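## Task

Set both white-taped parcels on the top of the wooden shelf, which only arm1 can reach, and both blue-taped parcels on the top of the work bench, which only arm3 can reach. Every parcel must stand with the arrows on its sides pointing upward and its entire base supported by that top surface. The attempt fails if any parcel ends up resting on the floor or on a lower board with no gripper holding it. A parcel counts only if it stays put on its own, not if a robot is holding it there. When finished, open the grippers and move the arms away.

## Robot and tools

ROBOTS. Three identical i2rt Big YAM arms, named arm1, arm2 and arm3. Each has six revolute joints, a two-finger gripper and a wrist camera. With joints 1 and 6 at 0 and the hand level and pointing forward, the wrist camera rides on top of the hand and views the fingertips. Reach is roughly 1.0 m from the joint1 axis. Joints move at different speeds, so the hand may sweep a wide, curved path between postures. Loose objects may occasionally get nudged by an outside push.

FRAME. One shared scene frame, origin on the floor, +z up. The hand point is midway between the fingertips; the hand z axis runs along the fingers and the fingers open and close along hand y. Foot poses of the arms are not printed.

JOINTS (all absolute targets, radians unless noted; tolerance for counting as reached in brackets):
- joint1_rad: -2.879 to 2.879 (±0.045). Rotates the whole arm about its foot; positive is counter-clockwise seen from above; 0 points the arm the way its foot faces.
- joint2_rad: 0 to 3.141 (±0.14). Shoulder; 0 has the upper arm roughly level pointing backward, increasing raises it up and over to the front.
- joint3_rad: 0 to 3.019 (±0.09). Elbow; 0 is fully folded, increasing opens it.
- joint4_rad: -1.692 to 1.57 (±0.055). Hand pitch; positive tips the fingers up.
- joint5_rad: -1.57 to 1.57 (±0.03). Sideways hand swing; positive toward the arm's right.
- joint6_rad: -2.094 to 2.094 (±0.035). Hand roll; positive is clockwise viewed from behind the hand.
- gripper_m: 0 to 0.093 metres (±0.003), the fingertip gap. Grip force tops out near 50 to 62 N per pad, lower on some grippers.

TOOLS.
execute_actions(actions, cameras): actions is a list holding one action or none. An action is an object keyed by robot name (arm1, arm2, arm3); under each name goes {"joints": {...}} with any subset of the seven keys above, each an absolute target, not an offset. Everything in one action starts at once and may finish at different moments. Example: {"arm1": {"joints": {"gripper_m": 0.05}}, "arm3": {"joints": {"joint1_rad": 0.3}}}. A joint or robot you omit keeps whatever target it had and may still be pushing. An unknown key or out-of-range number rejects the whole call and nothing moves. cameras lists any of arm1_cam_wrist, arm2_cam_wrist, arm3_cam_wrist, room_a, room_b, or all; omitted, null or ["all"] gives every camera, [] gives none. The result gives each robot's state plus one image per requested camera, in the order named by the pictures line. An empty actions list just reports.
wait(seconds): 0 to 10 s; commands nothing, the scene keeps running, returns the same as an empty execute_actions.
zoom_image(camera, region): enlarges part of a camera's most recent full image; region is [x0, y0, x1, y1] in that image's pixels from the top-left corner, at most 504 by 504. Wrist images are 616x616 fisheye; room_a and room_b are 672x504.
finished_scene(scene): ends the current scene (give its number) after the last command is held; irreversible; the result states success and gives the next task. Replying with no tool call ends everything.

RESULT LINES. joint_status tells how each joint of the last accepted action ended. off_target: stopped short and may still push. contact_stop or time_out: target dropped, joint holds where it stopped; but a timed-out joint can keep a target at most 0.375, 0.375, 0.113, 0.225, 0.075, 0.3 rad (joints 1 to 6) from its position and keep pushing, moving on if freed; on_its_own lists such joints. Send the reported position to relieve the push. "joint command not followed" (often with a cause: line) means a safety check blocked that arm's joint targets, though its gripper target still runs; blocked joints show not_followed and may be retried on later actions until a valid target or free path appears. Calls with no action never show this line. on_its_own covers what the call did not command; "held at" is the held target, not the actual position. A target very near the current position may produce no motion. A loaded joint holding up weight slowly sinks. If any result reports a stop, remaining execute_actions, wait and finished_scene calls in that reply are skipped.

HEAT. Holding loads or pushing heats motors, even while you deliberate. MOTOR HOT appears at 85 °C; at 100 °C the arm's motors and gripper go limp and it drops (OVER-TEMPERATURE FAULT), and unreached keys show limit_stop_at_motor_heat; resend targets afterwards. Some heat persists into the next scene.

CAMERAS. room_a and room_b are fixed in the room; each wrist camera's pose follows its arm's joint readings, so joint errors enlarge its error. Calibration K and T_world_to_cam (scene frame to camera, metres, OpenCV conventions) are given per camera; real values may be off by a couple of degrees and several millimetres. Results list cameras whose numbers changed.

CAUTIONS. Arms do not stop on contact and can press hard. Robot-to-robot hard presses end the run; hard hits may too. Collision checking can react late and ignores fingers, gripper housings and wrist cameras, and no line reports arm contact. Arms act independently. Avoid drops, slips, slams and forceful pushing; never leave a parcel on the floor or a lower board. Finish with parcels free-standing, grippers open, arms withdrawn.

Each tool is called after "Call:" by a JSON object that holds its "fn" and its "kwargs", one argument or row to a line.

## Session

Call:
{"fn": "execute_actions", "kwargs": {
  "actions": []
}}

Scene clock: 0.00 s.
Motor temperatures (°C, as the motors report them): arm1=[23 25 25 25 26 25] | arm2=[24 25 26 26 26 23] | arm3=[26 23 25 26 26 23]
arm1.joint_positions: joint1_rad=-0.052 joint2_rad=+0.284 joint3_rad=+1.710 joint4_rad=-1.491 joint5_rad=+0.097 joint6_rad=-0.157 gripper_m=+0.094
arm1.joint_status: not commanded
arm1.hand: x=-1.1450 y=+0.3347 z=+1.5435 quat_wxyz=(-0.242, -0.637, -0.363, +0.635) (m; scene frame)
arm2.joint_positions: joint1_rad=-0.778 joint2_rad=+0.442 joint3_rad=+1.536 joint4_rad=-1.392 joint5_rad=-0.042 joint6_rad=-0.765 gripper_m=+0.095
arm2.joint_status: not commanded
arm2.hand: x=+0.0720 y=-0.2299 z=+1.5442 quat_wxyz=(-0.594, +0.530, -0.604, +0.028) (m; scene frame)
arm3.joint_positions: joint1_rad=+0.676 joint2_rad=+0.475 joint3_rad=+1.329 joint4_rad=-1.222 joint5_rad=-0.297 joint6_rad=-0.497 gripper_m=+0.094
arm3.joint_status: not commanded
arm3.hand: x=+0.9591 y=+0.0724 z=+1.4075 quat_wxyz=(-0.192, +0.820, +0.037, -0.537) (m; scene frame)
pictures: arm1_cam_wrist, arm2_cam_wrist, arm3_cam_wrist, room_a, room_b
Images, in order (width x height): arm1_cam_wrist 616x616, arm2_cam_wrist 616x616, arm3_cam_wrist 616x616, room_a 672x504, room_b 672x504.

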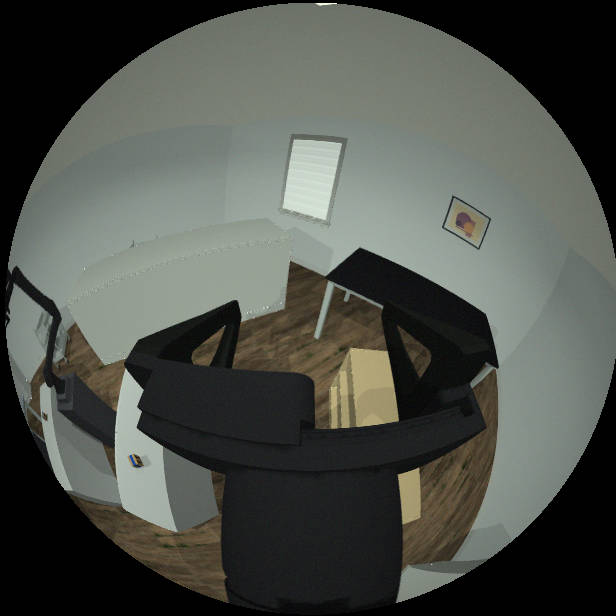

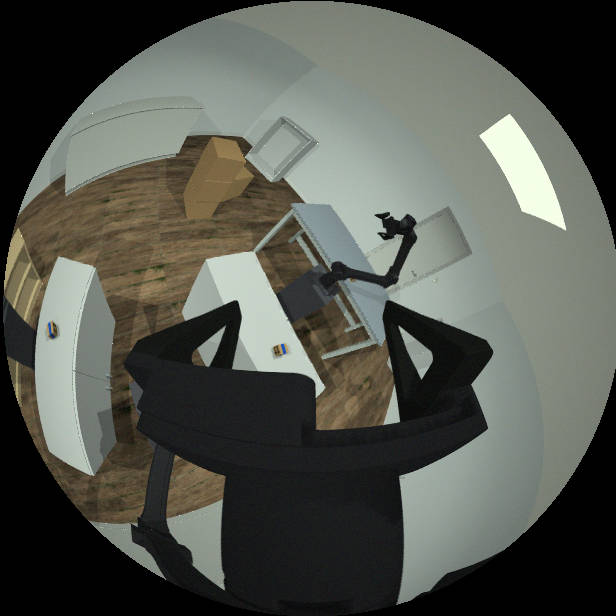

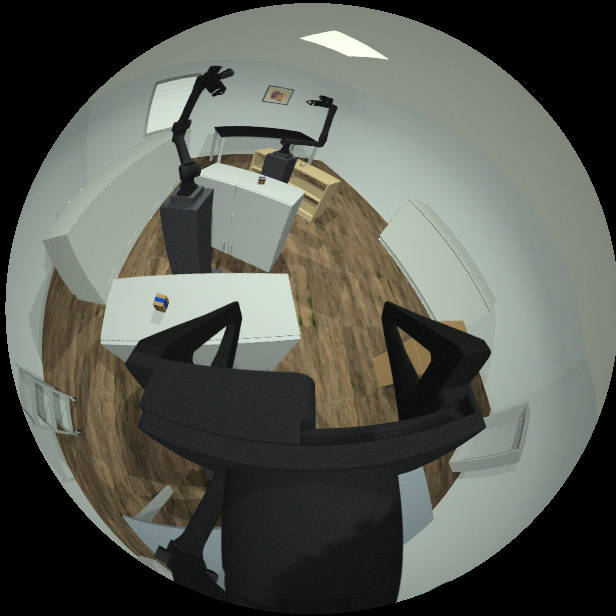

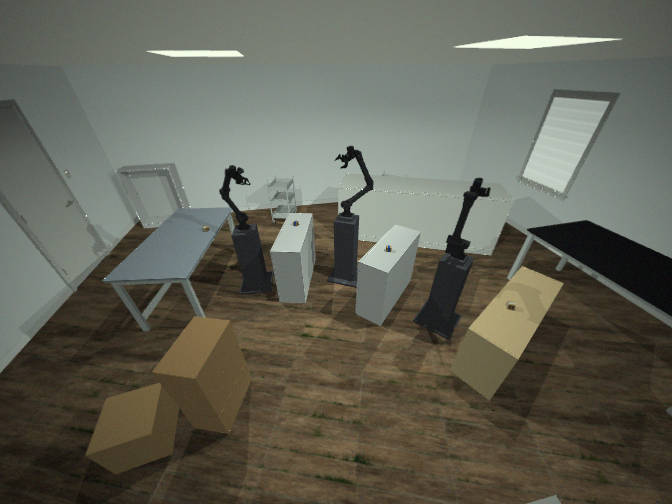

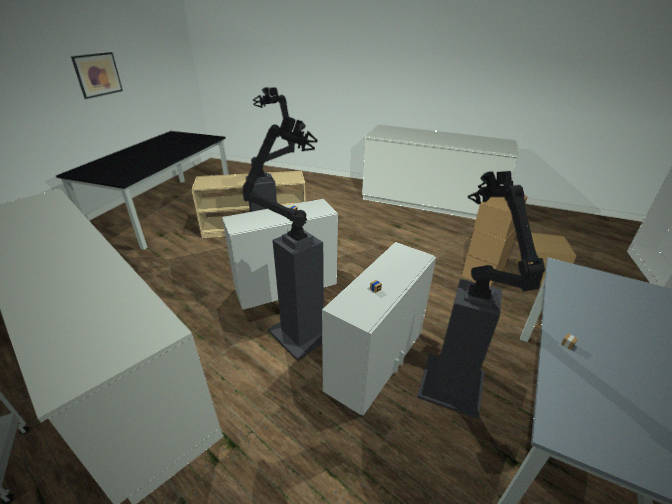

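Call:
{"fn": "zoom_image", "kwargs": {
  "camera": "room_b",
  "region": [340, 260, 620, 380]
}}

Call:
{"fn": "zoom_image", "kwargs": {
  "camera": "room_a",
  "region": [360, 220, 560, 340]
}}

Call:
{"fn": "zoom_image", "kwargs": {
  "camera": "room_a",
  "region": [180, 190, 380, 270]
}}

Region (340, 260, 620, 380) of room_b's 672x504 image, scaled by 1.800, with more detail than that image has; it fills the top 216 rows of this view, and the rest is white.

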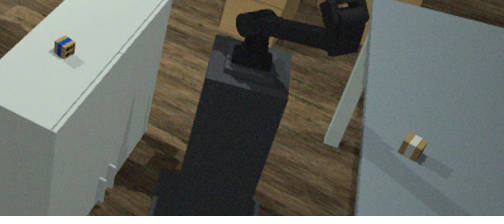

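Region (360, 220, 560, 340) of room_a's 672x504 image, scaled by 2.520, with more detail than that image has; it fills the top 302 rows of this view, and the rest is white.

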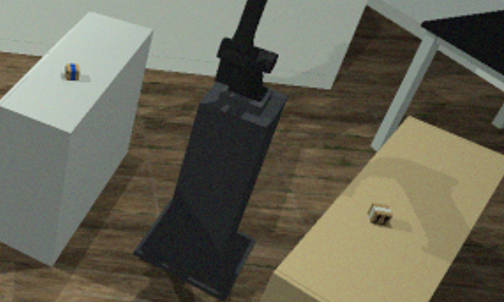

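Region (180, 190, 380, 270) of room_a's 672x504 image, scaled by 2.520, with more detail than that image has; it fills the top 202 rows of this view, and the rest is white.

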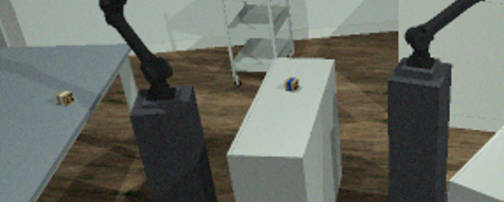

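Call:
{"fn": "execute_actions", "kwargs": {
  "actions": [
    {"arm1":{"joints":{"joint1_rad":-1.5,"joint2_rad":1.2,"joint3_rad":1.2,"joint4_rad":-1.2,"joint5_rad":0,"joint6_rad":0}},"arm2":{"joints":{"joint1_rad":1.1,"joint2_rad":1.5,"joint3_rad":1.2,"joint4_rad":-1.2,"joint5_rad":0,"joint6_rad":0}},"arm3":{"joints":{"joint1_rad":-2.1,"joint2_rad":1.2,"joint3_rad":0.9,"joint4_rad":-1.0,"joint5_rad":0,"joint6_rad":0}}}
  ]
}}

Scene clock: 3.70 s.
Motor temperatures (°C, as the motors report them): arm1=[23 26 26 25 26 25] | arm2=[24 25 26 26 27 23] | arm3=[26 23 26 26 26 23]
arm1.joint_positions: joint1_rad=-1.499 joint2_rad=+1.209 joint3_rad=+1.167 joint4_rad=-1.201 joint5_rad=+0.000 joint6_rad=-0.009 gripper_m=+0.094
arm1.joint_status: all done
arm1.hand: x=-1.5054 y=+0.4929 z=+1.1350 quat_wxyz=(+0.041, -0.962, +0.224, +0.152) (m; scene frame)
arm2.joint_positions: joint1_rad=+1.102 joint2_rad=+1.503 joint3_rad=+1.206 joint4_rad=-1.206 joint5_rad=+0.002 joint6_rad=-0.008 gripper_m=+0.095
arm2.joint_status: all done
arm2.hand: x=-0.3751 y=-0.0480 z=+1.0722 quat_wxyz=(-0.008, +0.952, -0.305, -0.025) (m; scene frame)
arm3.joint_positions: joint1_rad=-2.098 joint2_rad=+1.209 joint3_rad=+0.882 joint4_rad=-1.004 joint5_rad=-0.001 joint6_rad=-0.009 gripper_m=+0.094
arm3.joint_status: all done
arm3.hand: x=+1.5053 y=-0.0860 z=+0.9915 quat_wxyz=(-0.122, -0.118, -0.985, +0.013) (m; scene frame)
pictures: arm1_cam_wrist, arm2_cam_wrist, arm3_cam_wrist, room_a, room_b
camera_calibration (this result's frames):
arm1_cam_wrist: T_world_to_cam=[[0.431686, 0.901965, 0.0103535, 0.191071], [0.859167, -0.414645, 0.299837, 1.16436], [0.274735, -0.12054, -0.953934, 1.67919], [0, 0, 0, 1]] pos_world=[-1.5442, 0.512868, 1.25074]
arm2_cam_wrist: T_world_to_cam=[[0.567644, 0.82327, -0.00241245, 0.251183], [0.691662, -0.475307, 0.543771, -0.34009], [0.446524, -0.310337, -0.83923, 1.17542], [0, 0, 0, 1]] pos_world=[-0.432207, -0.00366362, 1.17198]
arm3_cam_wrist: T_world_to_cam=[[-0.234547, -0.972093, 0.00485714, 0.265775], [-0.904775, 0.220126, 0.364591, 1.0253], [-0.355486, 0.0811192, -0.931155, 1.58828], [0, 0, 0, 1]] pos_world=[1.55461, -0.0961769, 1.10383]
Images, in order (width x height): arm1_cam_wrist 616x616, arm2_cam_wrist 616x616, arm3_cam_wrist 616x616, room_a 672x504, room_b 672x504.

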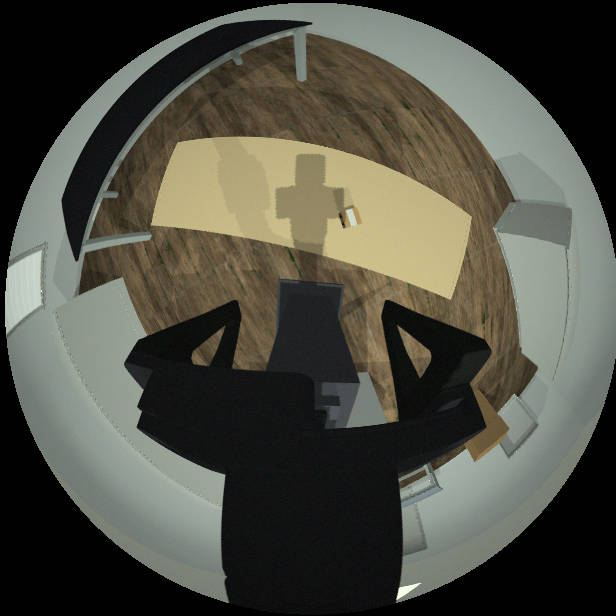

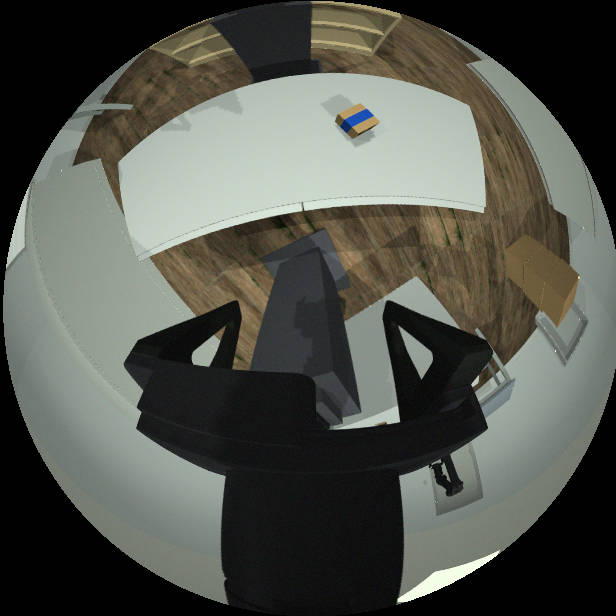

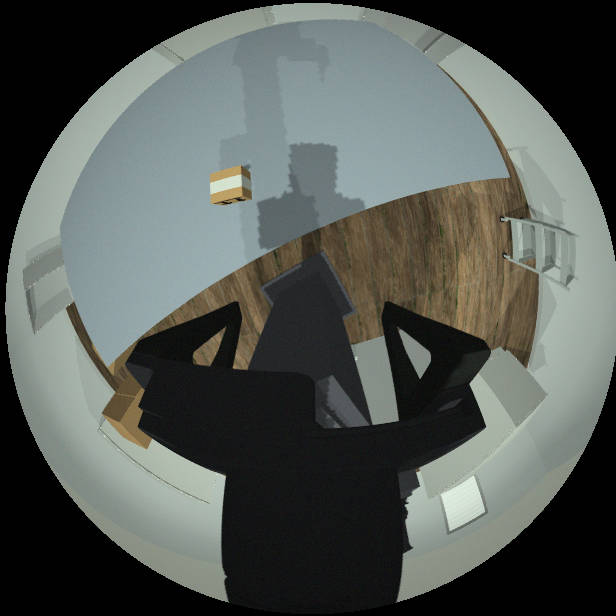

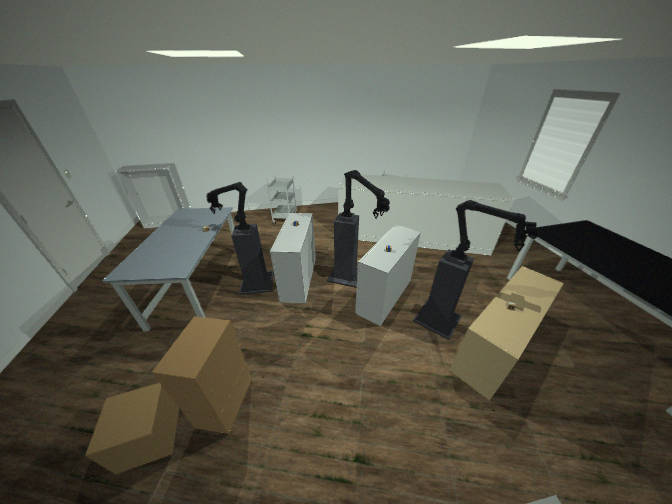

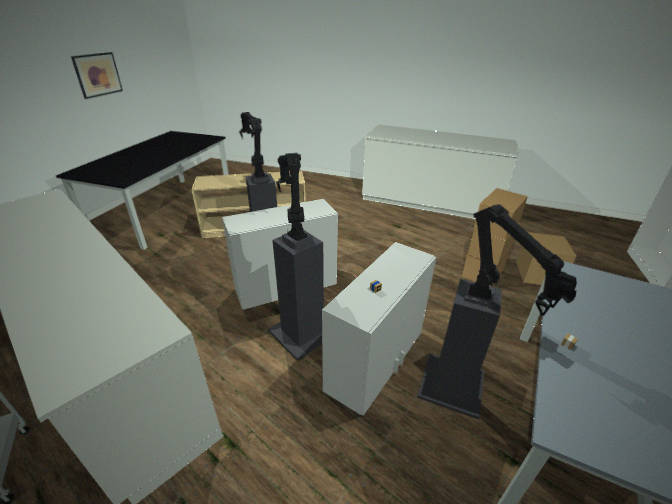

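Call:
{"fn": "zoom_image", "kwargs": {
  "camera": "room_a",
  "region": [495, 294, 527, 318]
}}

Call:
{"fn": "zoom_image", "kwargs": {
  "camera": "room_b",
  "region": [360, 274, 392, 298]
}}

Call:
{"fn": "zoom_image", "kwargs": {
  "camera": "arm3_cam_wrist",
  "region": [190, 150, 270, 220]
}}

Call:
{"fn": "zoom_image", "kwargs": {
  "camera": "arm2_cam_wrist",
  "region": [320, 90, 400, 150]
}}

Call:
{"fn": "execute_actions", "kwargs": {
  "actions": [
    {"arm1":{"joints":{"joint1_rad":-1.2,"joint2_rad":1.9,"joint3_rad":1.3,"joint4_rad":-0.6}},"arm2":{"joints":{"joint1_rad":0.75,"joint2_rad":1.8,"joint3_rad":1.4,"joint4_rad":-0.8}},"arm3":{"joints":{"joint1_rad":-1.9,"joint2_rad":1.2,"joint3_rad":0.6,"joint4_rad":-0.2}}}
  ],
  "cameras": ["arm1_cam_wrist","arm2_cam_wrist","arm3_cam_wrist"]
}}

Region (495, 294, 527, 318) of room_a's 672x504 image, scaled by 15.750, with more detail than that image has; it fills the top 378 rows of this view, and the rest is white.

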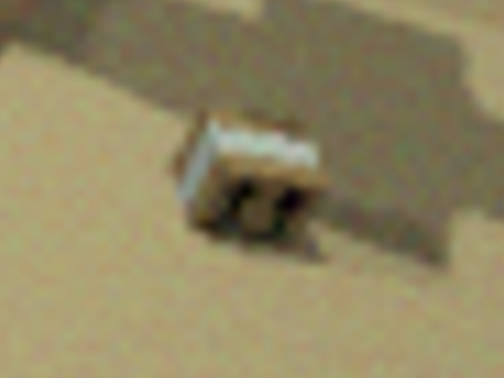

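Region (360, 274, 392, 298) of room_b's 672x504 image, scaled by 15.750, with more detail than that image has; it fills the top 378 rows of this view, and the rest is white.

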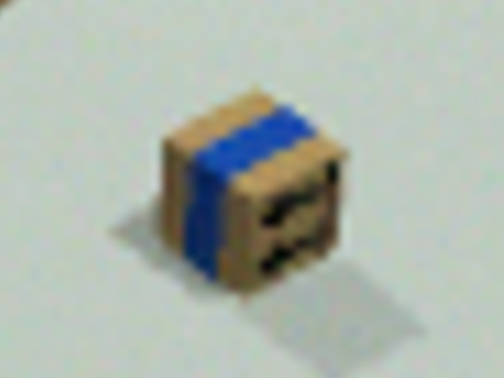

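Region (190, 150, 270, 220) of arm3_cam_wrist's 616x616 image, scaled by 6.300, with more detail than that image has; it fills the top 441 rows of this view, and the rest is white.

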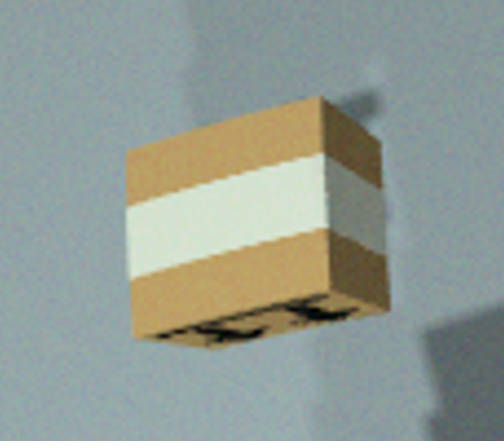

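Region (320, 90, 400, 150) of arm2_cam_wrist's 616x616 image, scaled by 6.300, with more detail than that image has; it fills the top 378 rows of this view, and the rest is white.

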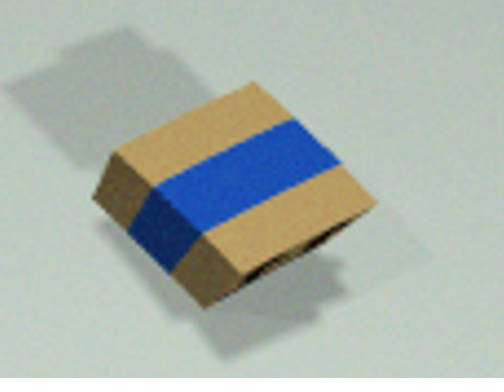

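Scene clock: 5.80 s.
Motor temperatures (°C, as the motors report them): arm1=[23 26 26 25 26 25] | arm2=[24 25 27 26 27 23] | arm3=[26 23 27 26 26 23]
arm1.joint_positions: joint1_rad=-1.192 joint2_rad=+1.922 joint3_rad=+1.279 joint4_rad=-0.614 joint5_rad=+0.000 joint6_rad=-0.009 gripper_m=+0.094
arm1.joint_status: all done
arm1.hand: x=-1.7236 y=+0.4028 z=+0.8714 quat_wxyz=(+0.014, -0.986, +0.074, +0.149) (m; scene frame)
arm2.joint_positions: joint1_rad=+0.742 joint2_rad=+1.809 joint3_rad=+1.361 joint4_rad=-0.818 joint5_rad=+0.001 joint6_rad=-0.006 gripper_m=+0.095
arm2.joint_status: all done
arm2.hand: x=-0.3414 y=+0.1859 z=+0.9971 quat_wxyz=(-0.071, +0.873, -0.466, -0.126) (m; scene frame)
arm3.joint_positions: joint1_rad=-1.899 joint2_rad=+1.198 joint3_rad=+0.589 joint4_rad=-0.217 joint5_rad=-0.001 joint6_rad=-0.009 gripper_m=+0.094
arm3.joint_status: all done
arm3.hand: x=+1.5720 y=-0.0159 z=+0.9533 quat_wxyz=(-0.366, -0.018, -0.930, +0.009) (m; scene frame)
pictures: arm1_cam_wrist, arm2_cam_wrist, arm3_cam_wrist
camera_calibration (this result's frames):
arm1_cam_wrist: T_world_to_cam=[[0.139185, 0.990249, 0.00587595, -0.166634], [0.939549, -0.133929, 0.315135, 1.40565], [0.312849, -0.0383412, -0.949029, 1.50515], [0, 0, 0, 1]] pos_world=[-1.76837, 0.410974, 0.986443]
arm2_cam_wrist: T_world_to_cam=[[0.822047, 0.569373, 0.0073576, 0.163649], [0.535284, -0.777108, 0.33102, 0.00341451], [0.194191, -0.268175, -0.943595, 1.17998], [0, 0, 0, 1]] pos_world=[-0.365497, 0.225918, 1.11109]
arm3_cam_wrist: T_world_to_cam=[[-0.0434625, -0.999009, 0.00961168, 0.0444565], [-0.990418, 0.0418225, -0.131617, 1.68902], [0.131085, -0.01524, -0.991254, 0.861601], [0, 0, 0, 1]] pos_world=[1.56182, -0.0130956, 1.07594]
Images, in order (width x height): arm1_cam_wrist 616x616, arm2_cam_wrist 616x616, arm3_cam_wrist 616x616.

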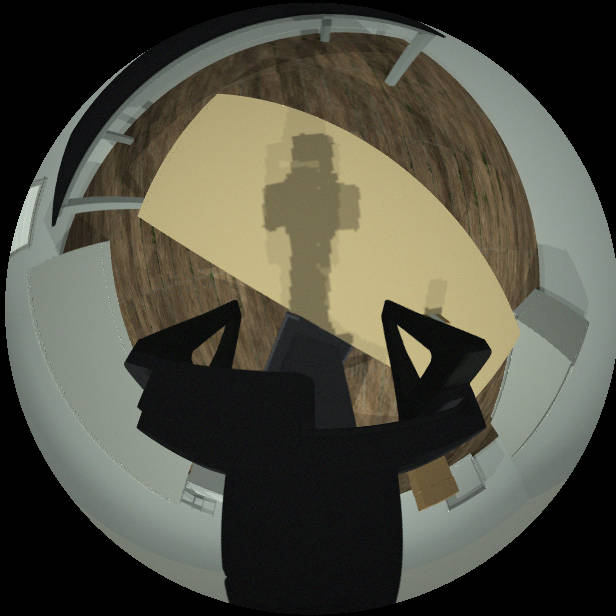

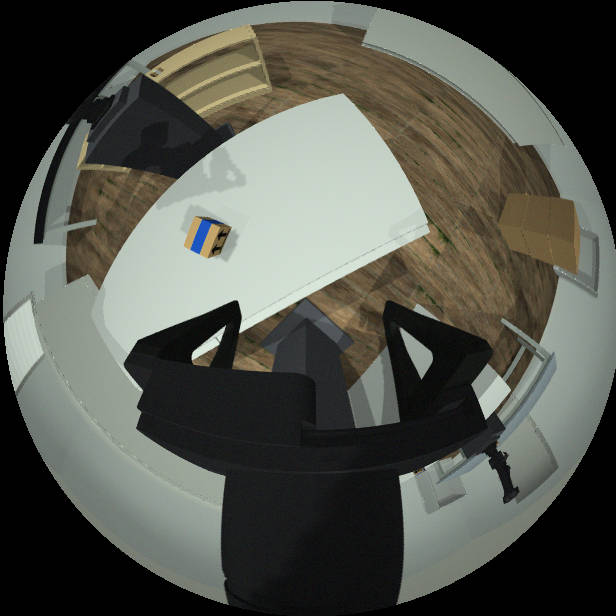

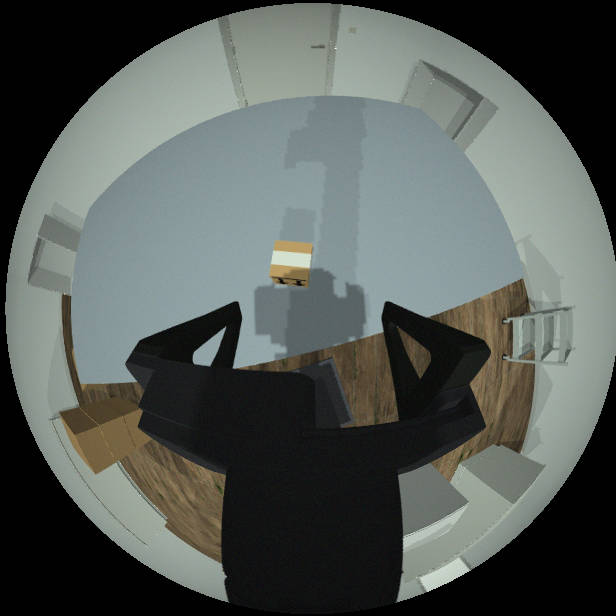

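Call:
{"fn": "zoom_image", "kwargs": {
  "camera": "arm2_cam_wrist",
  "region": [170, 205, 250, 270]
}}

Call:
{"fn": "zoom_image", "kwargs": {
  "camera": "arm3_cam_wrist",
  "region": [255, 230, 335, 300]
}}

Region (170, 205, 250, 270) of arm2_cam_wrist's 616x616 image, scaled by 6.300, with more detail than that image has; it fills the top 410 rows of this view, and the rest is white.

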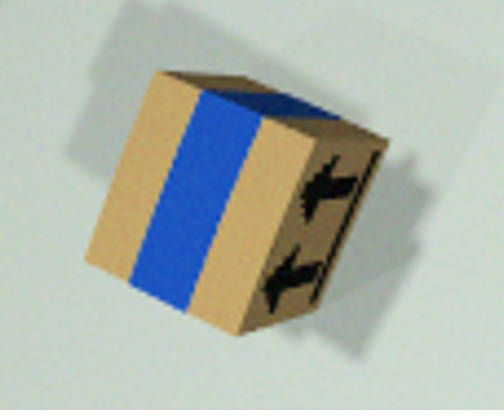

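Region (255, 230, 335, 300) of arm3_cam_wrist's 616x616 image, scaled by 6.300, with more detail than that image has; it fills the top 441 rows of this view, and the rest is white.

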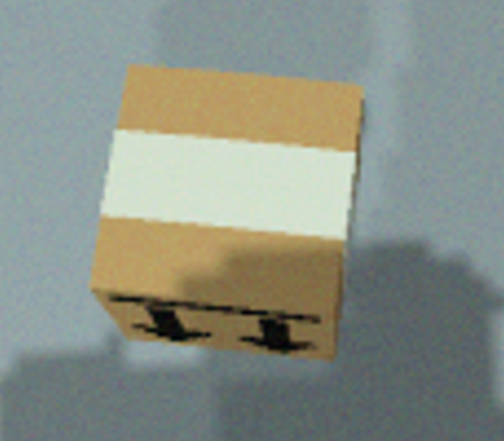

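Call:
{"fn": "execute_actions", "kwargs": {
  "actions": [
    {"arm1":{"joints":{"joint4_rad":0.6}},"arm2":{"joints":{"joint3_rad":2.2}},"arm3":{"joints":{"joint2_rad":0.4}}}
  ],
  "cameras": ["arm1_cam_wrist"]
}}

Scene clock: 9.10 s.
Motor temperatures (°C, as the motors report them): arm1=[23 26 27 25 26 25] | arm2=[24 26 28 26 27 23] | arm3=[26 23 28 26 26 23]
arm1.joint_positions: joint1_rad=-1.192 joint2_rad=+1.922 joint3_rad=+1.279 joint4_rad=+0.580 joint5_rad=+0.000 joint6_rad=-0.009 gripper_m=+0.094
arm1.joint_status: all done
arm1.hand: x=-1.8941 y=+0.4297 z=+1.0872 quat_wxyz=(+0.059, -0.732, +0.054, +0.677) (m; scene frame)
arm2.joint_positions: joint1_rad=+0.742 joint2_rad=+1.786 joint3_rad=+2.155 joint4_rad=-0.813 joint5_rad=+0.001 joint6_rad=-0.006 gripper_m=+0.095
arm2.joint_status: all done
arm2.hand: x=-0.4300 y=+0.3170 z=+1.4306 quat_wxyz=(-0.253, +0.749, -0.399, -0.463) (m; scene frame)
arm3.joint_positions: joint1_rad=-1.899 joint2_rad=+0.395 joint3_rad=+0.589 joint4_rad=-0.212 joint5_rad=-0.001 joint6_rad=-0.009 gripper_m=+0.094
arm3.joint_status: all done
arm3.hand: x=+1.4625 y=-0.0113 z=+1.2520 quat_wxyz=(-0.702, -0.014, -0.711, +0.019) (m; scene frame)
pictures: arm1_cam_wrist
camera_calibration (this result's frames):
arm1_cam_wrist: T_world_to_cam=[[0.154364, 0.987735, 0.0234744, -0.160044], [0.637559, -0.0814315, -0.766086, 2.08244], [-0.754778, 0.133222, -0.64231, -0.66507], [0, 0, 0, 1]] pos_world=[-1.80495, 0.416259, 1.1719]
Images, in order (width x height): arm1_cam_wrist 616x616.

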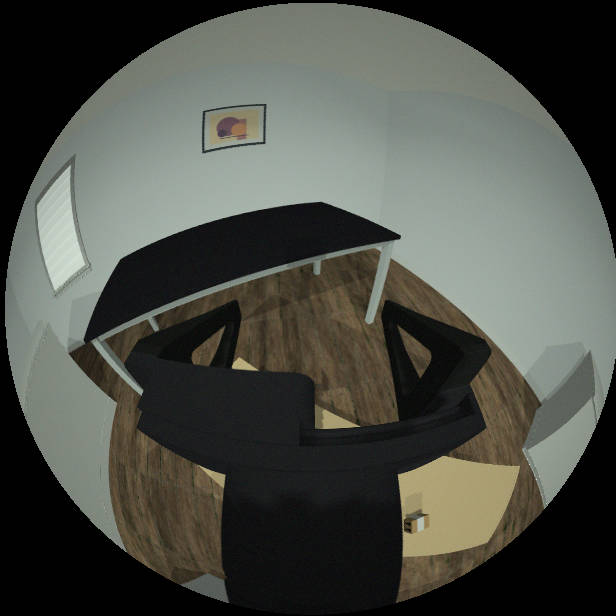

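Call:
{"fn": "execute_actions", "kwargs": {
  "actions": [
    {"arm1":{"joints":{"joint1_rad":-2.3,"joint4_rad":-0.6,"joint6_rad":1.2}},"arm2":{"joints":{"joint1_rad":0.99,"joint2_rad":2.264,"joint3_rad":1.95,"joint4_rad":-1.235,"joint6_rad":-0.5}},"arm3":{"joints":{"joint1_rad":-1.841,"joint2_rad":2.04,"joint3_rad":1.64,"joint4_rad":-1.488}}}
  ],
  "cameras": ["arm1_cam_wrist","arm2_cam_wrist","arm3_cam_wrist"]
}}

Scene clock: 13.20 s.
Motor temperatures (°C, as the motors report them): arm1=[23 27 28 25 26 25] | arm2=[24 27 29 27 27 23] | arm3=[26 24 29 26 26 23]
arm1.joint_positions: joint1_rad=-2.307 joint2_rad=+1.921 joint3_rad=+1.279 joint4_rad=-0.591 joint5_rad=+0.003 joint6_rad=+1.190 gripper_m=+0.094
arm1.joint_status: all done
arm1.hand: x=-1.3090 y=+0.8837 z=+0.8800 quat_wxyz=(+0.015, -0.329, +0.930, +0.166) (m; scene frame)
arm2.joint_positions: joint1_rad=+0.990 joint2_rad=+2.247 joint3_rad=+1.915 joint4_rad=-1.227 joint5_rad=+0.000 joint6_rad=-0.492 gripper_m=+0.095
arm2.joint_status: all done
arm2.hand: x=-0.5120 y=+0.1439 z=+0.9261 quat_wxyz=(+0.001, +0.992, -0.123, +0.001) (m; scene frame)
arm3.joint_positions: joint1_rad=-1.847 joint2_rad=+2.046 joint3_rad=+1.606 joint4_rad=-1.476 joint5_rad=-0.001 joint6_rad=-0.009 gripper_m=+0.094
arm3.joint_status: all done
arm3.hand: x=+1.6634 y=+0.0069 z=+0.8874 quat_wxyz=(+0.169, +0.006, -0.986, -0.002) (m; scene frame)
pictures: arm1_cam_wrist, arm2_cam_wrist, arm3_cam_wrist
camera_calibration (this result's frames):
arm1_cam_wrist: T_world_to_cam=[[0.624541, -0.721016, -0.30014, 1.71637], [-0.583699, -0.686257, 0.43399, -0.532601], [-0.518887, -0.0958532, -0.849452, 0.276514], [0, 0, 0, 1]] pos_world=[-1.23934, 0.898533, 0.981181]
arm2_cam_wrist: T_world_to_cam=[[0.228969, 0.973422, -0.00468512, -0.022416], [0.786873, -0.182251, 0.58959, -0.110655], [0.573066, -0.138685, -0.807689, 1.18442], [0, 0, 0, 1]] pos_world=[-0.586548, 0.165914, 1.02178]
arm3_cam_wrist: T_world_to_cam=[[0.0167059, -0.99986, -0.000379614, -0.0193533], [-0.574661, -0.0099123, 0.818331, 0.235691], [-0.818221, -0.0134528, -0.574747, 1.99409], [0, 0, 0, 1]] pos_world=[1.76737, 0.0098118, 0.953215]
Images, in order (width x height): arm1_cam_wrist 616x616, arm2_cam_wrist 616x616, arm3_cam_wrist 616x616.

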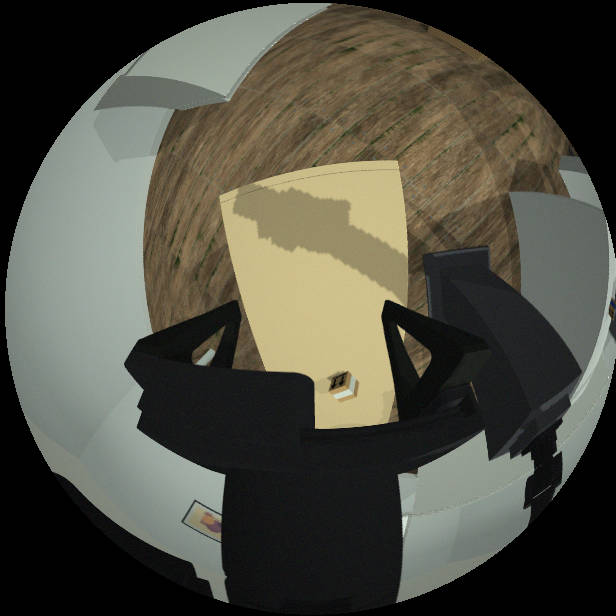

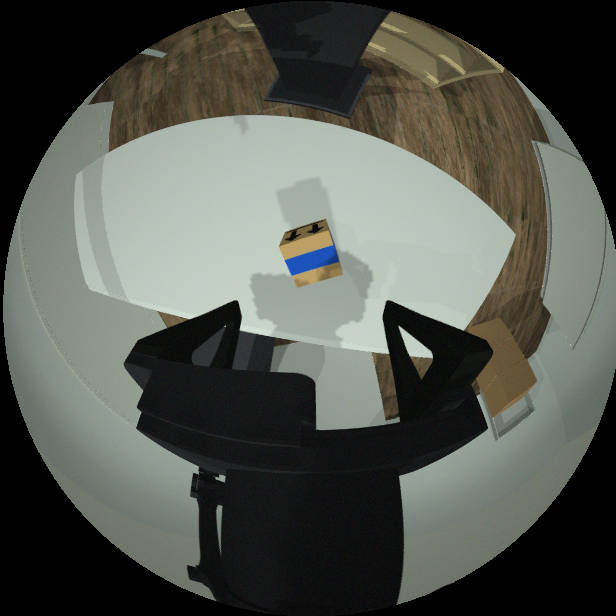

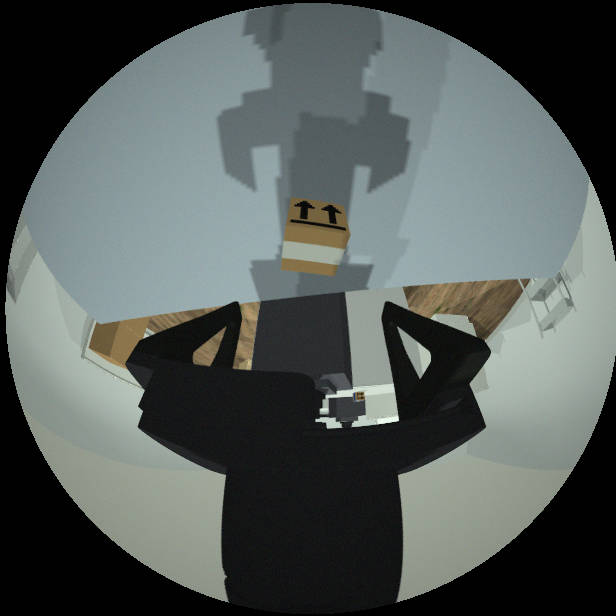

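Call:
{"fn": "zoom_image", "kwargs": {
  "camera": "arm1_cam_wrist",
  "region": [315, 360, 375, 410]
}}

Call:
{"fn": "execute_actions", "kwargs": {
  "actions": [
    {"arm2":{"joints":{"joint6_rad":-0.8}},"arm3":{"joints":{"joint6_rad":0.1}},"arm1":{"joints":{"joint2_rad":0.6,"joint3_rad":0.8,"joint6_rad":0}}}
  ],
  "cameras": []
}}

Call:
{"fn": "execute_actions", "kwargs": {
  "actions": [
    {"arm2":{"joints":{"joint2_rad":2.43,"joint3_rad":1.89,"joint4_rad":-1.01}},"arm3":{"joints":{"joint2_rad":2.16,"joint3_rad":1.52,"joint4_rad":-1.258}}}
  ],
  "cameras": ["arm2_cam_wrist","arm3_cam_wrist"]
}}

Region (315, 360, 375, 410) of arm1_cam_wrist's 616x616 image, scaled by 8.400, with more detail than that image has.

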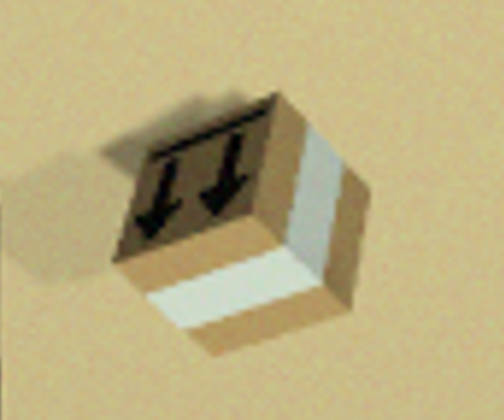

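Scene clock: 16.03 s.
Motor temperatures (°C, as the motors report them): arm1=[23 27 28 25 26 25] | arm2=[24 27 29 27 27 23] | arm3=[26 24 30 26 26 23]
arm1.joint_positions: joint1_rad=-2.307 joint2_rad=+0.595 joint3_rad=+0.799 joint4_rad=-0.597 joint5_rad=+0.003 joint6_rad=+0.011 gripper_m=+0.094
arm1.joint_status: all done
arm1.hand: x=-1.2400 y=+0.6394 z=+1.2610 quat_wxyz=(+0.333, -0.668, +0.496, +0.443) (m; scene frame)
arm2.joint_positions: joint1_rad=+0.990 joint2_rad=+2.247 joint3_rad=+1.915 joint4_rad=-1.227 joint5_rad=+0.000 joint6_rad=-0.792 gripper_m=+0.095
arm2.joint_status: all done
arm2.hand: x=-0.5120 y=+0.1439 z=+0.9261 quat_wxyz=(+0.001, +1.000, +0.026, +0.001) (m; scene frame)
arm3.joint_positions: joint1_rad=-1.847 joint2_rad=+2.046 joint3_rad=+1.606 joint4_rad=-1.476 joint5_rad=-0.001 joint6_rad=+0.090 gripper_m=+0.094
arm3.joint_status: all done
arm3.hand: x=+1.6634 y=+0.0069 z=+0.8874 quat_wxyz=(+0.169, -0.042, -0.985, +0.006) (m; scene frame)
pictures: none
No camera images: the call's "cameras" was empty. Leave "cameras" out to get every camera's image.

Scene clock: 17.27 s.
Motor temperatures (°C, as the motors report them): arm1=[23 27 28 25 26 25] | arm2=[24 27 29 27 27 23] | arm3=[26 24 29 26 26 23]
arm1.joint_positions: joint1_rad=-2.307 joint2_rad=+0.595 joint3_rad=+0.799 joint4_rad=-0.597 joint5_rad=+0.003 joint6_rad=+0.010 gripper_m=+0.094
arm1.joint_status: not commanded
arm1.hand: x=-1.2400 y=+0.6394 z=+1.2610 quat_wxyz=(+0.333, -0.668, +0.496, +0.443) (m; scene frame)
arm2.joint_positions: joint1_rad=+0.994 joint2_rad=+2.421 joint3_rad=+1.892 joint4_rad=-1.023 joint5_rad=+0.003 joint6_rad=-0.796 gripper_m=+0.095
arm2.joint_status: all done
arm2.hand: x=-0.5192 y=+0.1477 z=+0.8035 quat_wxyz=(-0.002, +1.000, +0.030, +0.000) (m; scene frame)
arm3.joint_positions: joint1_rad=-1.847 joint2_rad=+2.164 joint3_rad=+1.510 joint4_rad=-1.268 joint5_rad=-0.002 joint6_rad=+0.090 gripper_m=+0.094
arm3.joint_status: all done
arm3.hand: x=+1.6548 y=+0.0074 z=+0.7888 quat_wxyz=(+0.172, -0.042, -0.984, +0.006) (m; scene frame)
pictures: arm2_cam_wrist, arm3_cam_wrist
camera_calibration (this result's frames):
arm2_cam_wrist: T_world_to_cam=[[-0.0763797, 0.997078, 0.00100679, -0.19156], [0.807141, 0.061237, 0.587174, -0.0554865], [0.585397, 0.0456608, -0.80946, 1.07067], [0, 0, 0, 1]] pos_world=[-0.596613, 0.14551, 0.899438]
arm3_cam_wrist: T_world_to_cam=[[-0.0760422, -0.996583, 0.0322493, 0.108933], [-0.567331, 0.0698411, 0.820523, 0.297035], [-0.819972, 0.0440983, -0.570703, 1.92964], [0, 0, 0, 1]] pos_world=[1.75905, 0.00272169, 0.854013]
Images, in order (width x height): arm2_cam_wrist 616x616, arm3_cam_wrist 616x616.

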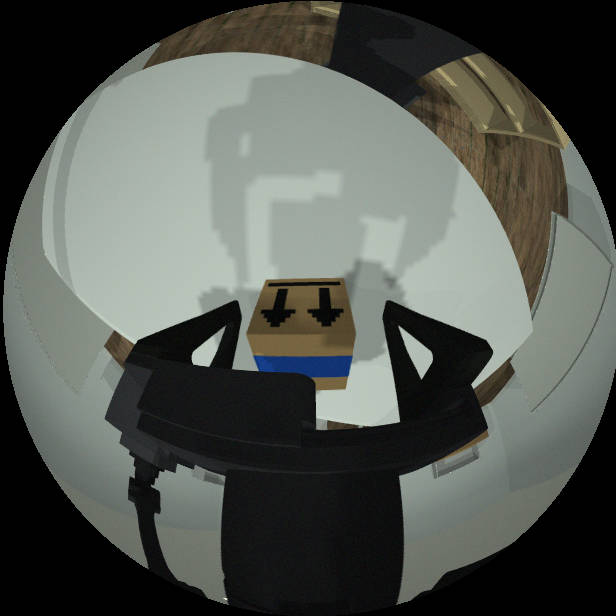

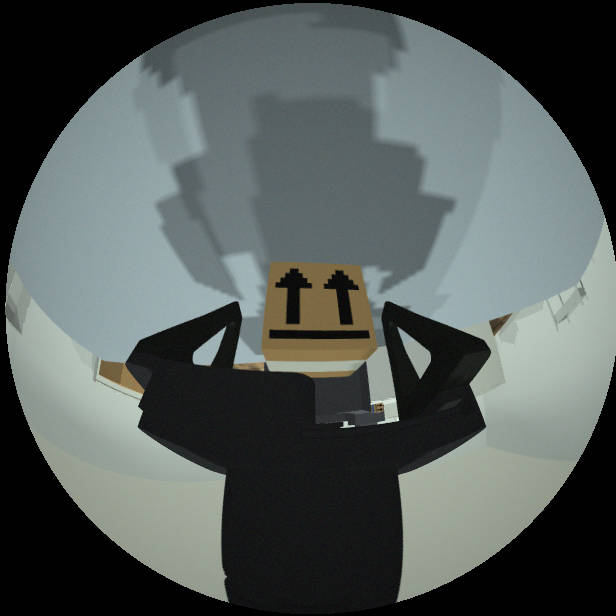

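Call:
{"fn": "execute_actions", "kwargs": {
  "actions": [
    {"arm2":{"joints":{"joint2_rad":2.39,"joint3_rad":1.845}},"arm3":{"joints":{"joint2_rad":2.135,"joint3_rad":1.48}}}
  ],
  "cameras": []
}}

Call:
{"fn": "execute_actions", "kwargs": {
  "actions": [
    {"arm2":{"joints":{"gripper_m":0.035}},"arm3":{"joints":{"gripper_m":0.035}}}
  ],
  "cameras": []
}}

Call:
{"fn": "execute_actions", "kwargs": {
  "actions": [
    {"arm2":{"joints":{"joint2_rad":1.9,"joint3_rad":1.6,"joint4_rad":-1.27}},"arm3":{"joints":{"joint2_rad":1.2,"joint3_rad":1.0,"joint4_rad":-0.6}}}
  ],
  "cameras": []
}}

Call:
{"fn": "execute_actions", "kwargs": {
  "actions": [
    {"arm2":{"joints":{"joint1_rad":-0.6,"joint6_rad":0}},"arm3":{"joints":{"joint1_rad":-0.3,"joint2_rad":0.7,"joint3_rad":0.6}}}
  ]
}}

Scene clock: 18.63 s.
Motor temperatures (°C, as the motors report them): arm1=[23 27 28 25 26 25] | arm2=[24 28 29 26 27 23] | arm3=[26 24 29 26 26 23]
arm1.joint_positions: joint1_rad=-2.307 joint2_rad=+0.595 joint3_rad=+0.799 joint4_rad=-0.597 joint5_rad=+0.003 joint6_rad=+0.010 gripper_m=+0.094
arm1.joint_status: not commanded
arm1.hand: x=-1.2400 y=+0.6394 z=+1.2610 quat_wxyz=(+0.333, -0.668, +0.496, +0.443) (m; scene frame)
arm2.joint_positions: joint1_rad=+0.994 joint2_rad=+2.409 joint3_rad=+1.856 joint4_rad=-1.022 joint5_rad=+0.003 joint6_rad=-0.796 gripper_m=+0.095
arm2.joint_status: all done
arm2.hand: x=-0.5097 y=+0.1390 z=+0.7997 quat_wxyz=(+0.005, +1.000, +0.030, +0.008) (m; scene frame)
arm3.joint_positions: joint1_rad=-1.847 joint2_rad=+2.143 joint3_rad=+1.481 joint4_rad=-1.266 joint5_rad=-0.002 joint6_rad=+0.090 gripper_m=+0.094
arm3.joint_status: all done
arm3.hand: x=+1.6455 y=+0.0073 z=+0.7921 quat_wxyz=(+0.175, -0.042, -0.984, +0.006) (m; scene frame)
pictures: none
No camera images: the call's "cameras" was empty. Leave "cameras" out to get every camera's image.

Scene clock: 19.27 s.
Motor temperatures (°C, as the motors report them): arm1=[23 27 28 25 26 25] | arm2=[24 28 29 26 27 23] | arm3=[26 25 29 26 26 23]
arm1.joint_positions: joint1_rad=-2.307 joint2_rad=+0.595 joint3_rad=+0.799 joint4_rad=-0.597 joint5_rad=+0.003 joint6_rad=+0.010 gripper_m=+0.094
arm1.joint_status: not commanded
arm1.hand: x=-1.2400 y=+0.6394 z=+1.2610 quat_wxyz=(+0.333, -0.668, +0.496, +0.443) (m; scene frame)
arm2.joint_positions: joint1_rad=+0.994 joint2_rad=+2.409 joint3_rad=+1.856 joint4_rad=-1.021 joint5_rad=+0.002 joint6_rad=-0.796 gripper_m=+0.049
arm2.joint_status: gripper_m off_target (ended at +0.049, target +0.035)
arm2.hand: x=-0.5099 y=+0.1390 z=+0.7997 quat_wxyz=(+0.006, +0.999, +0.030, +0.008) (m; scene frame)
arm3.joint_positions: joint1_rad=-1.847 joint2_rad=+2.143 joint3_rad=+1.481 joint4_rad=-1.266 joint5_rad=-0.002 joint6_rad=+0.091 gripper_m=+0.049
arm3.joint_status: gripper_m off_target (ended at +0.049, target +0.035)
arm3.hand: x=+1.6455 y=+0.0073 z=+0.7921 quat_wxyz=(+0.175, -0.042, -0.984, +0.006) (m; scene frame)
pictures: none
No camera images: the call's "cameras" was empty. Leave "cameras" out to get every camera's image.

Scene clock: 20.97 s.
Motor temperatures (°C, as the motors report them): arm1=[23 27 28 25 26 26] | arm2=[24 28 29 26 27 23] | arm3=[26 25 29 26 26 23]
arm1.joint_positions: joint1_rad=-2.307 joint2_rad=+0.595 joint3_rad=+0.799 joint4_rad=-0.597 joint5_rad=+0.003 joint6_rad=+0.010 gripper_m=+0.094
arm1.joint_status: not commanded
arm1.hand: x=-1.2400 y=+0.6394 z=+1.2610 quat_wxyz=(+0.333, -0.668, +0.496, +0.443) (m; scene frame)
arm2.joint_positions: joint1_rad=+0.994 joint2_rad=+1.892 joint3_rad=+1.602 joint4_rad=-1.257 joint5_rad=+0.002 joint6_rad=-0.796 gripper_m=+0.049
arm2.joint_status: all done
arm2.hand: x=-0.4421 y=+0.0776 z=+1.0277 quat_wxyz=(-0.004, +1.000, +0.030, -0.002) (m; scene frame)
arm3.joint_positions: joint1_rad=-1.847 joint2_rad=+1.194 joint3_rad=+0.997 joint4_rad=-0.614 joint5_rad=-0.002 joint6_rad=+0.091 gripper_m=+0.049
arm3.joint_status: all done
arm3.hand: x=+1.6339 y=+0.0067 z=+1.0994 quat_wxyz=(-0.373, -0.040, -0.927, -0.020) (m; scene frame)
pictures: none
No camera images: the call's "cameras" was empty. Leave "cameras" out to get every camera's image.

Scene clock: 22.80 s.
Motor temperatures (°C, as the motors report them): arm1=[23 26 29 25 26 26] | arm2=[24 28 29 26 27 23] | arm3=[26 25 29 26 26 23]
arm1.joint_positions: joint1_rad=-2.307 joint2_rad=+0.595 joint3_rad=+0.799 joint4_rad=-0.597 joint5_rad=+0.003 joint6_rad=+0.010 gripper_m=+0.094
arm1.joint_status: not commanded
arm1.hand: x=-1.2400 y=+0.6394 z=+1.2610 quat_wxyz=(+0.333, -0.668, +0.496, +0.443) (m; scene frame)
arm2.joint_positions: joint1_rad=-0.608 joint2_rad=+1.894 joint3_rad=+1.602 joint4_rad=-1.257 joint5_rad=+0.001 joint6_rad=-0.008 gripper_m=+0.049
arm2.joint_status: all done
arm2.hand: x=+0.3870 y=+0.1050 z=+1.0360 quat_wxyz=(-0.014, +0.395, -0.919, +0.003) (m; scene frame)
arm3.joint_positions: joint1_rad=-0.305 joint2_rad=+0.698 joint3_rad=+0.599 joint4_rad=-0.611 joint5_rad=-0.001 joint6_rad=+0.091 gripper_m=+0.049
arm3.joint_status: all done
arm3.hand: x=+1.1533 y=+0.3464 z=+1.0706 quat_wxyz=(-0.287, +0.605, -0.678, -0.304) (m; scene frame)
pictures: arm1_cam_wrist, arm2_cam_wrist, arm3_cam_wrist, room_a, room_b
camera_calibration (this result's frames):
arm1_cam_wrist: T_world_to_cam=[[0.955958, 0.293149, 0.0144428, 0.977238], [0.256549, -0.810676, -0.526295, 1.50706], [-0.142574, 0.506821, -0.850179, 0.694744], [0, 0, 0, 1]] pos_world=[-1.22178, 0.583149, 1.3697]
arm2_cam_wrist: T_world_to_cam=[[0.736892, -0.675893, 0.0126026, -0.231075], [-0.561437, -0.601511, 0.568307, -0.302073], [-0.376534, -0.425857, -0.82272, 1.1658], [0, 0, 0, 1]] pos_world=[0.439646, 0.158583, 1.13371]
arm3_cam_wrist: T_world_to_cam=[[0.99458, -0.0865418, -0.0576316, -1.05423], [-0.0979224, -0.965986, -0.239339, 0.709681], [-0.0349585, 0.243685, -0.969224, 1.1165], [0, 0, 0, 1]] pos_world=[1.15704, 0.322232, 1.19124]
Images, in order (width x height): arm1_cam_wrist 616x616, arm2_cam_wrist 616x616, arm3_cam_wrist 616x616, room_a 672x504, room_b 672x504.

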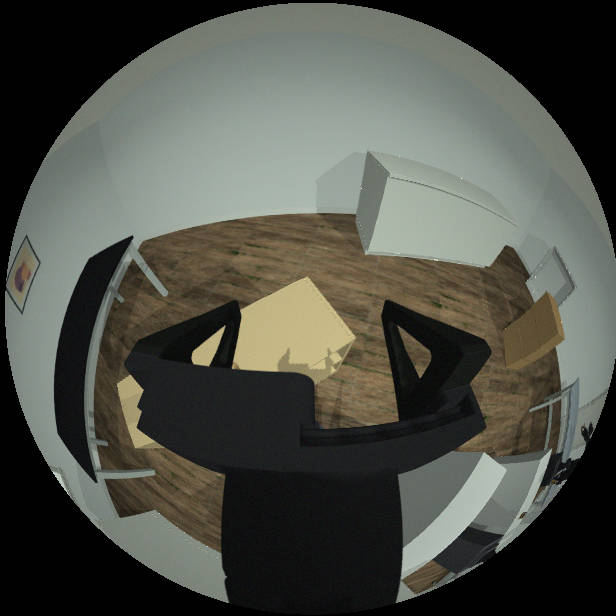

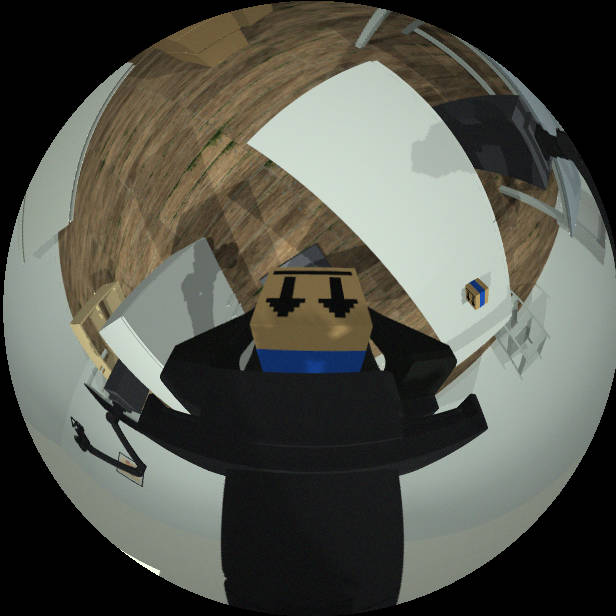

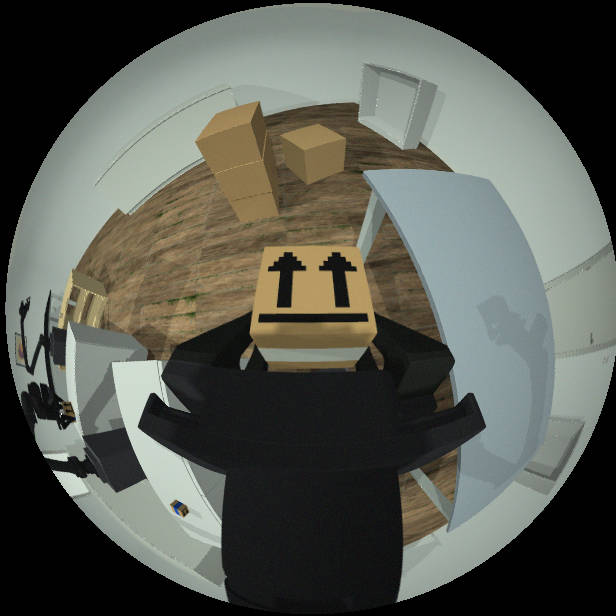

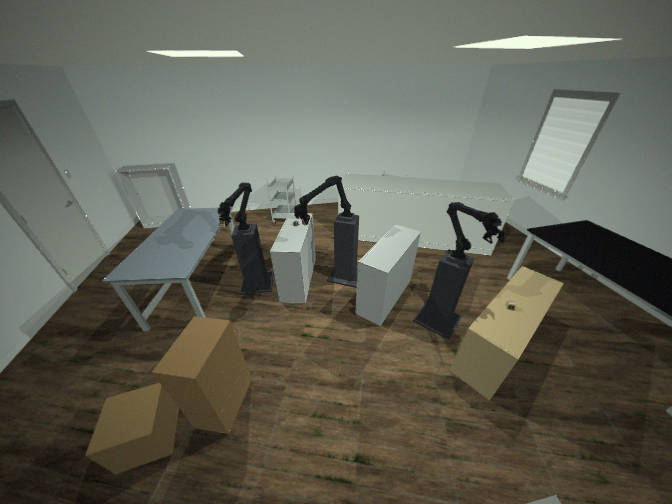

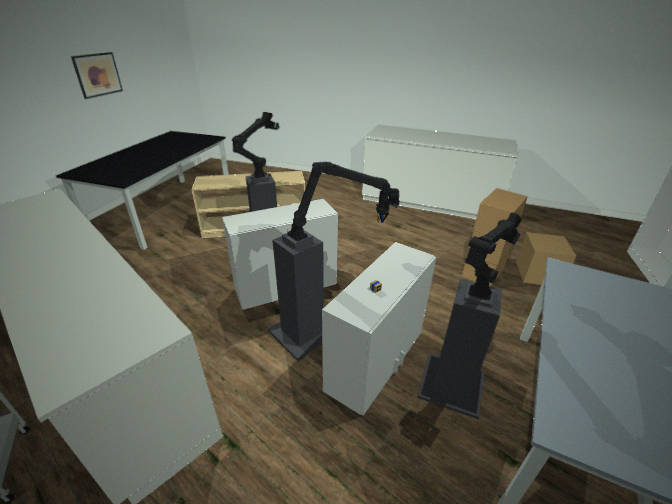

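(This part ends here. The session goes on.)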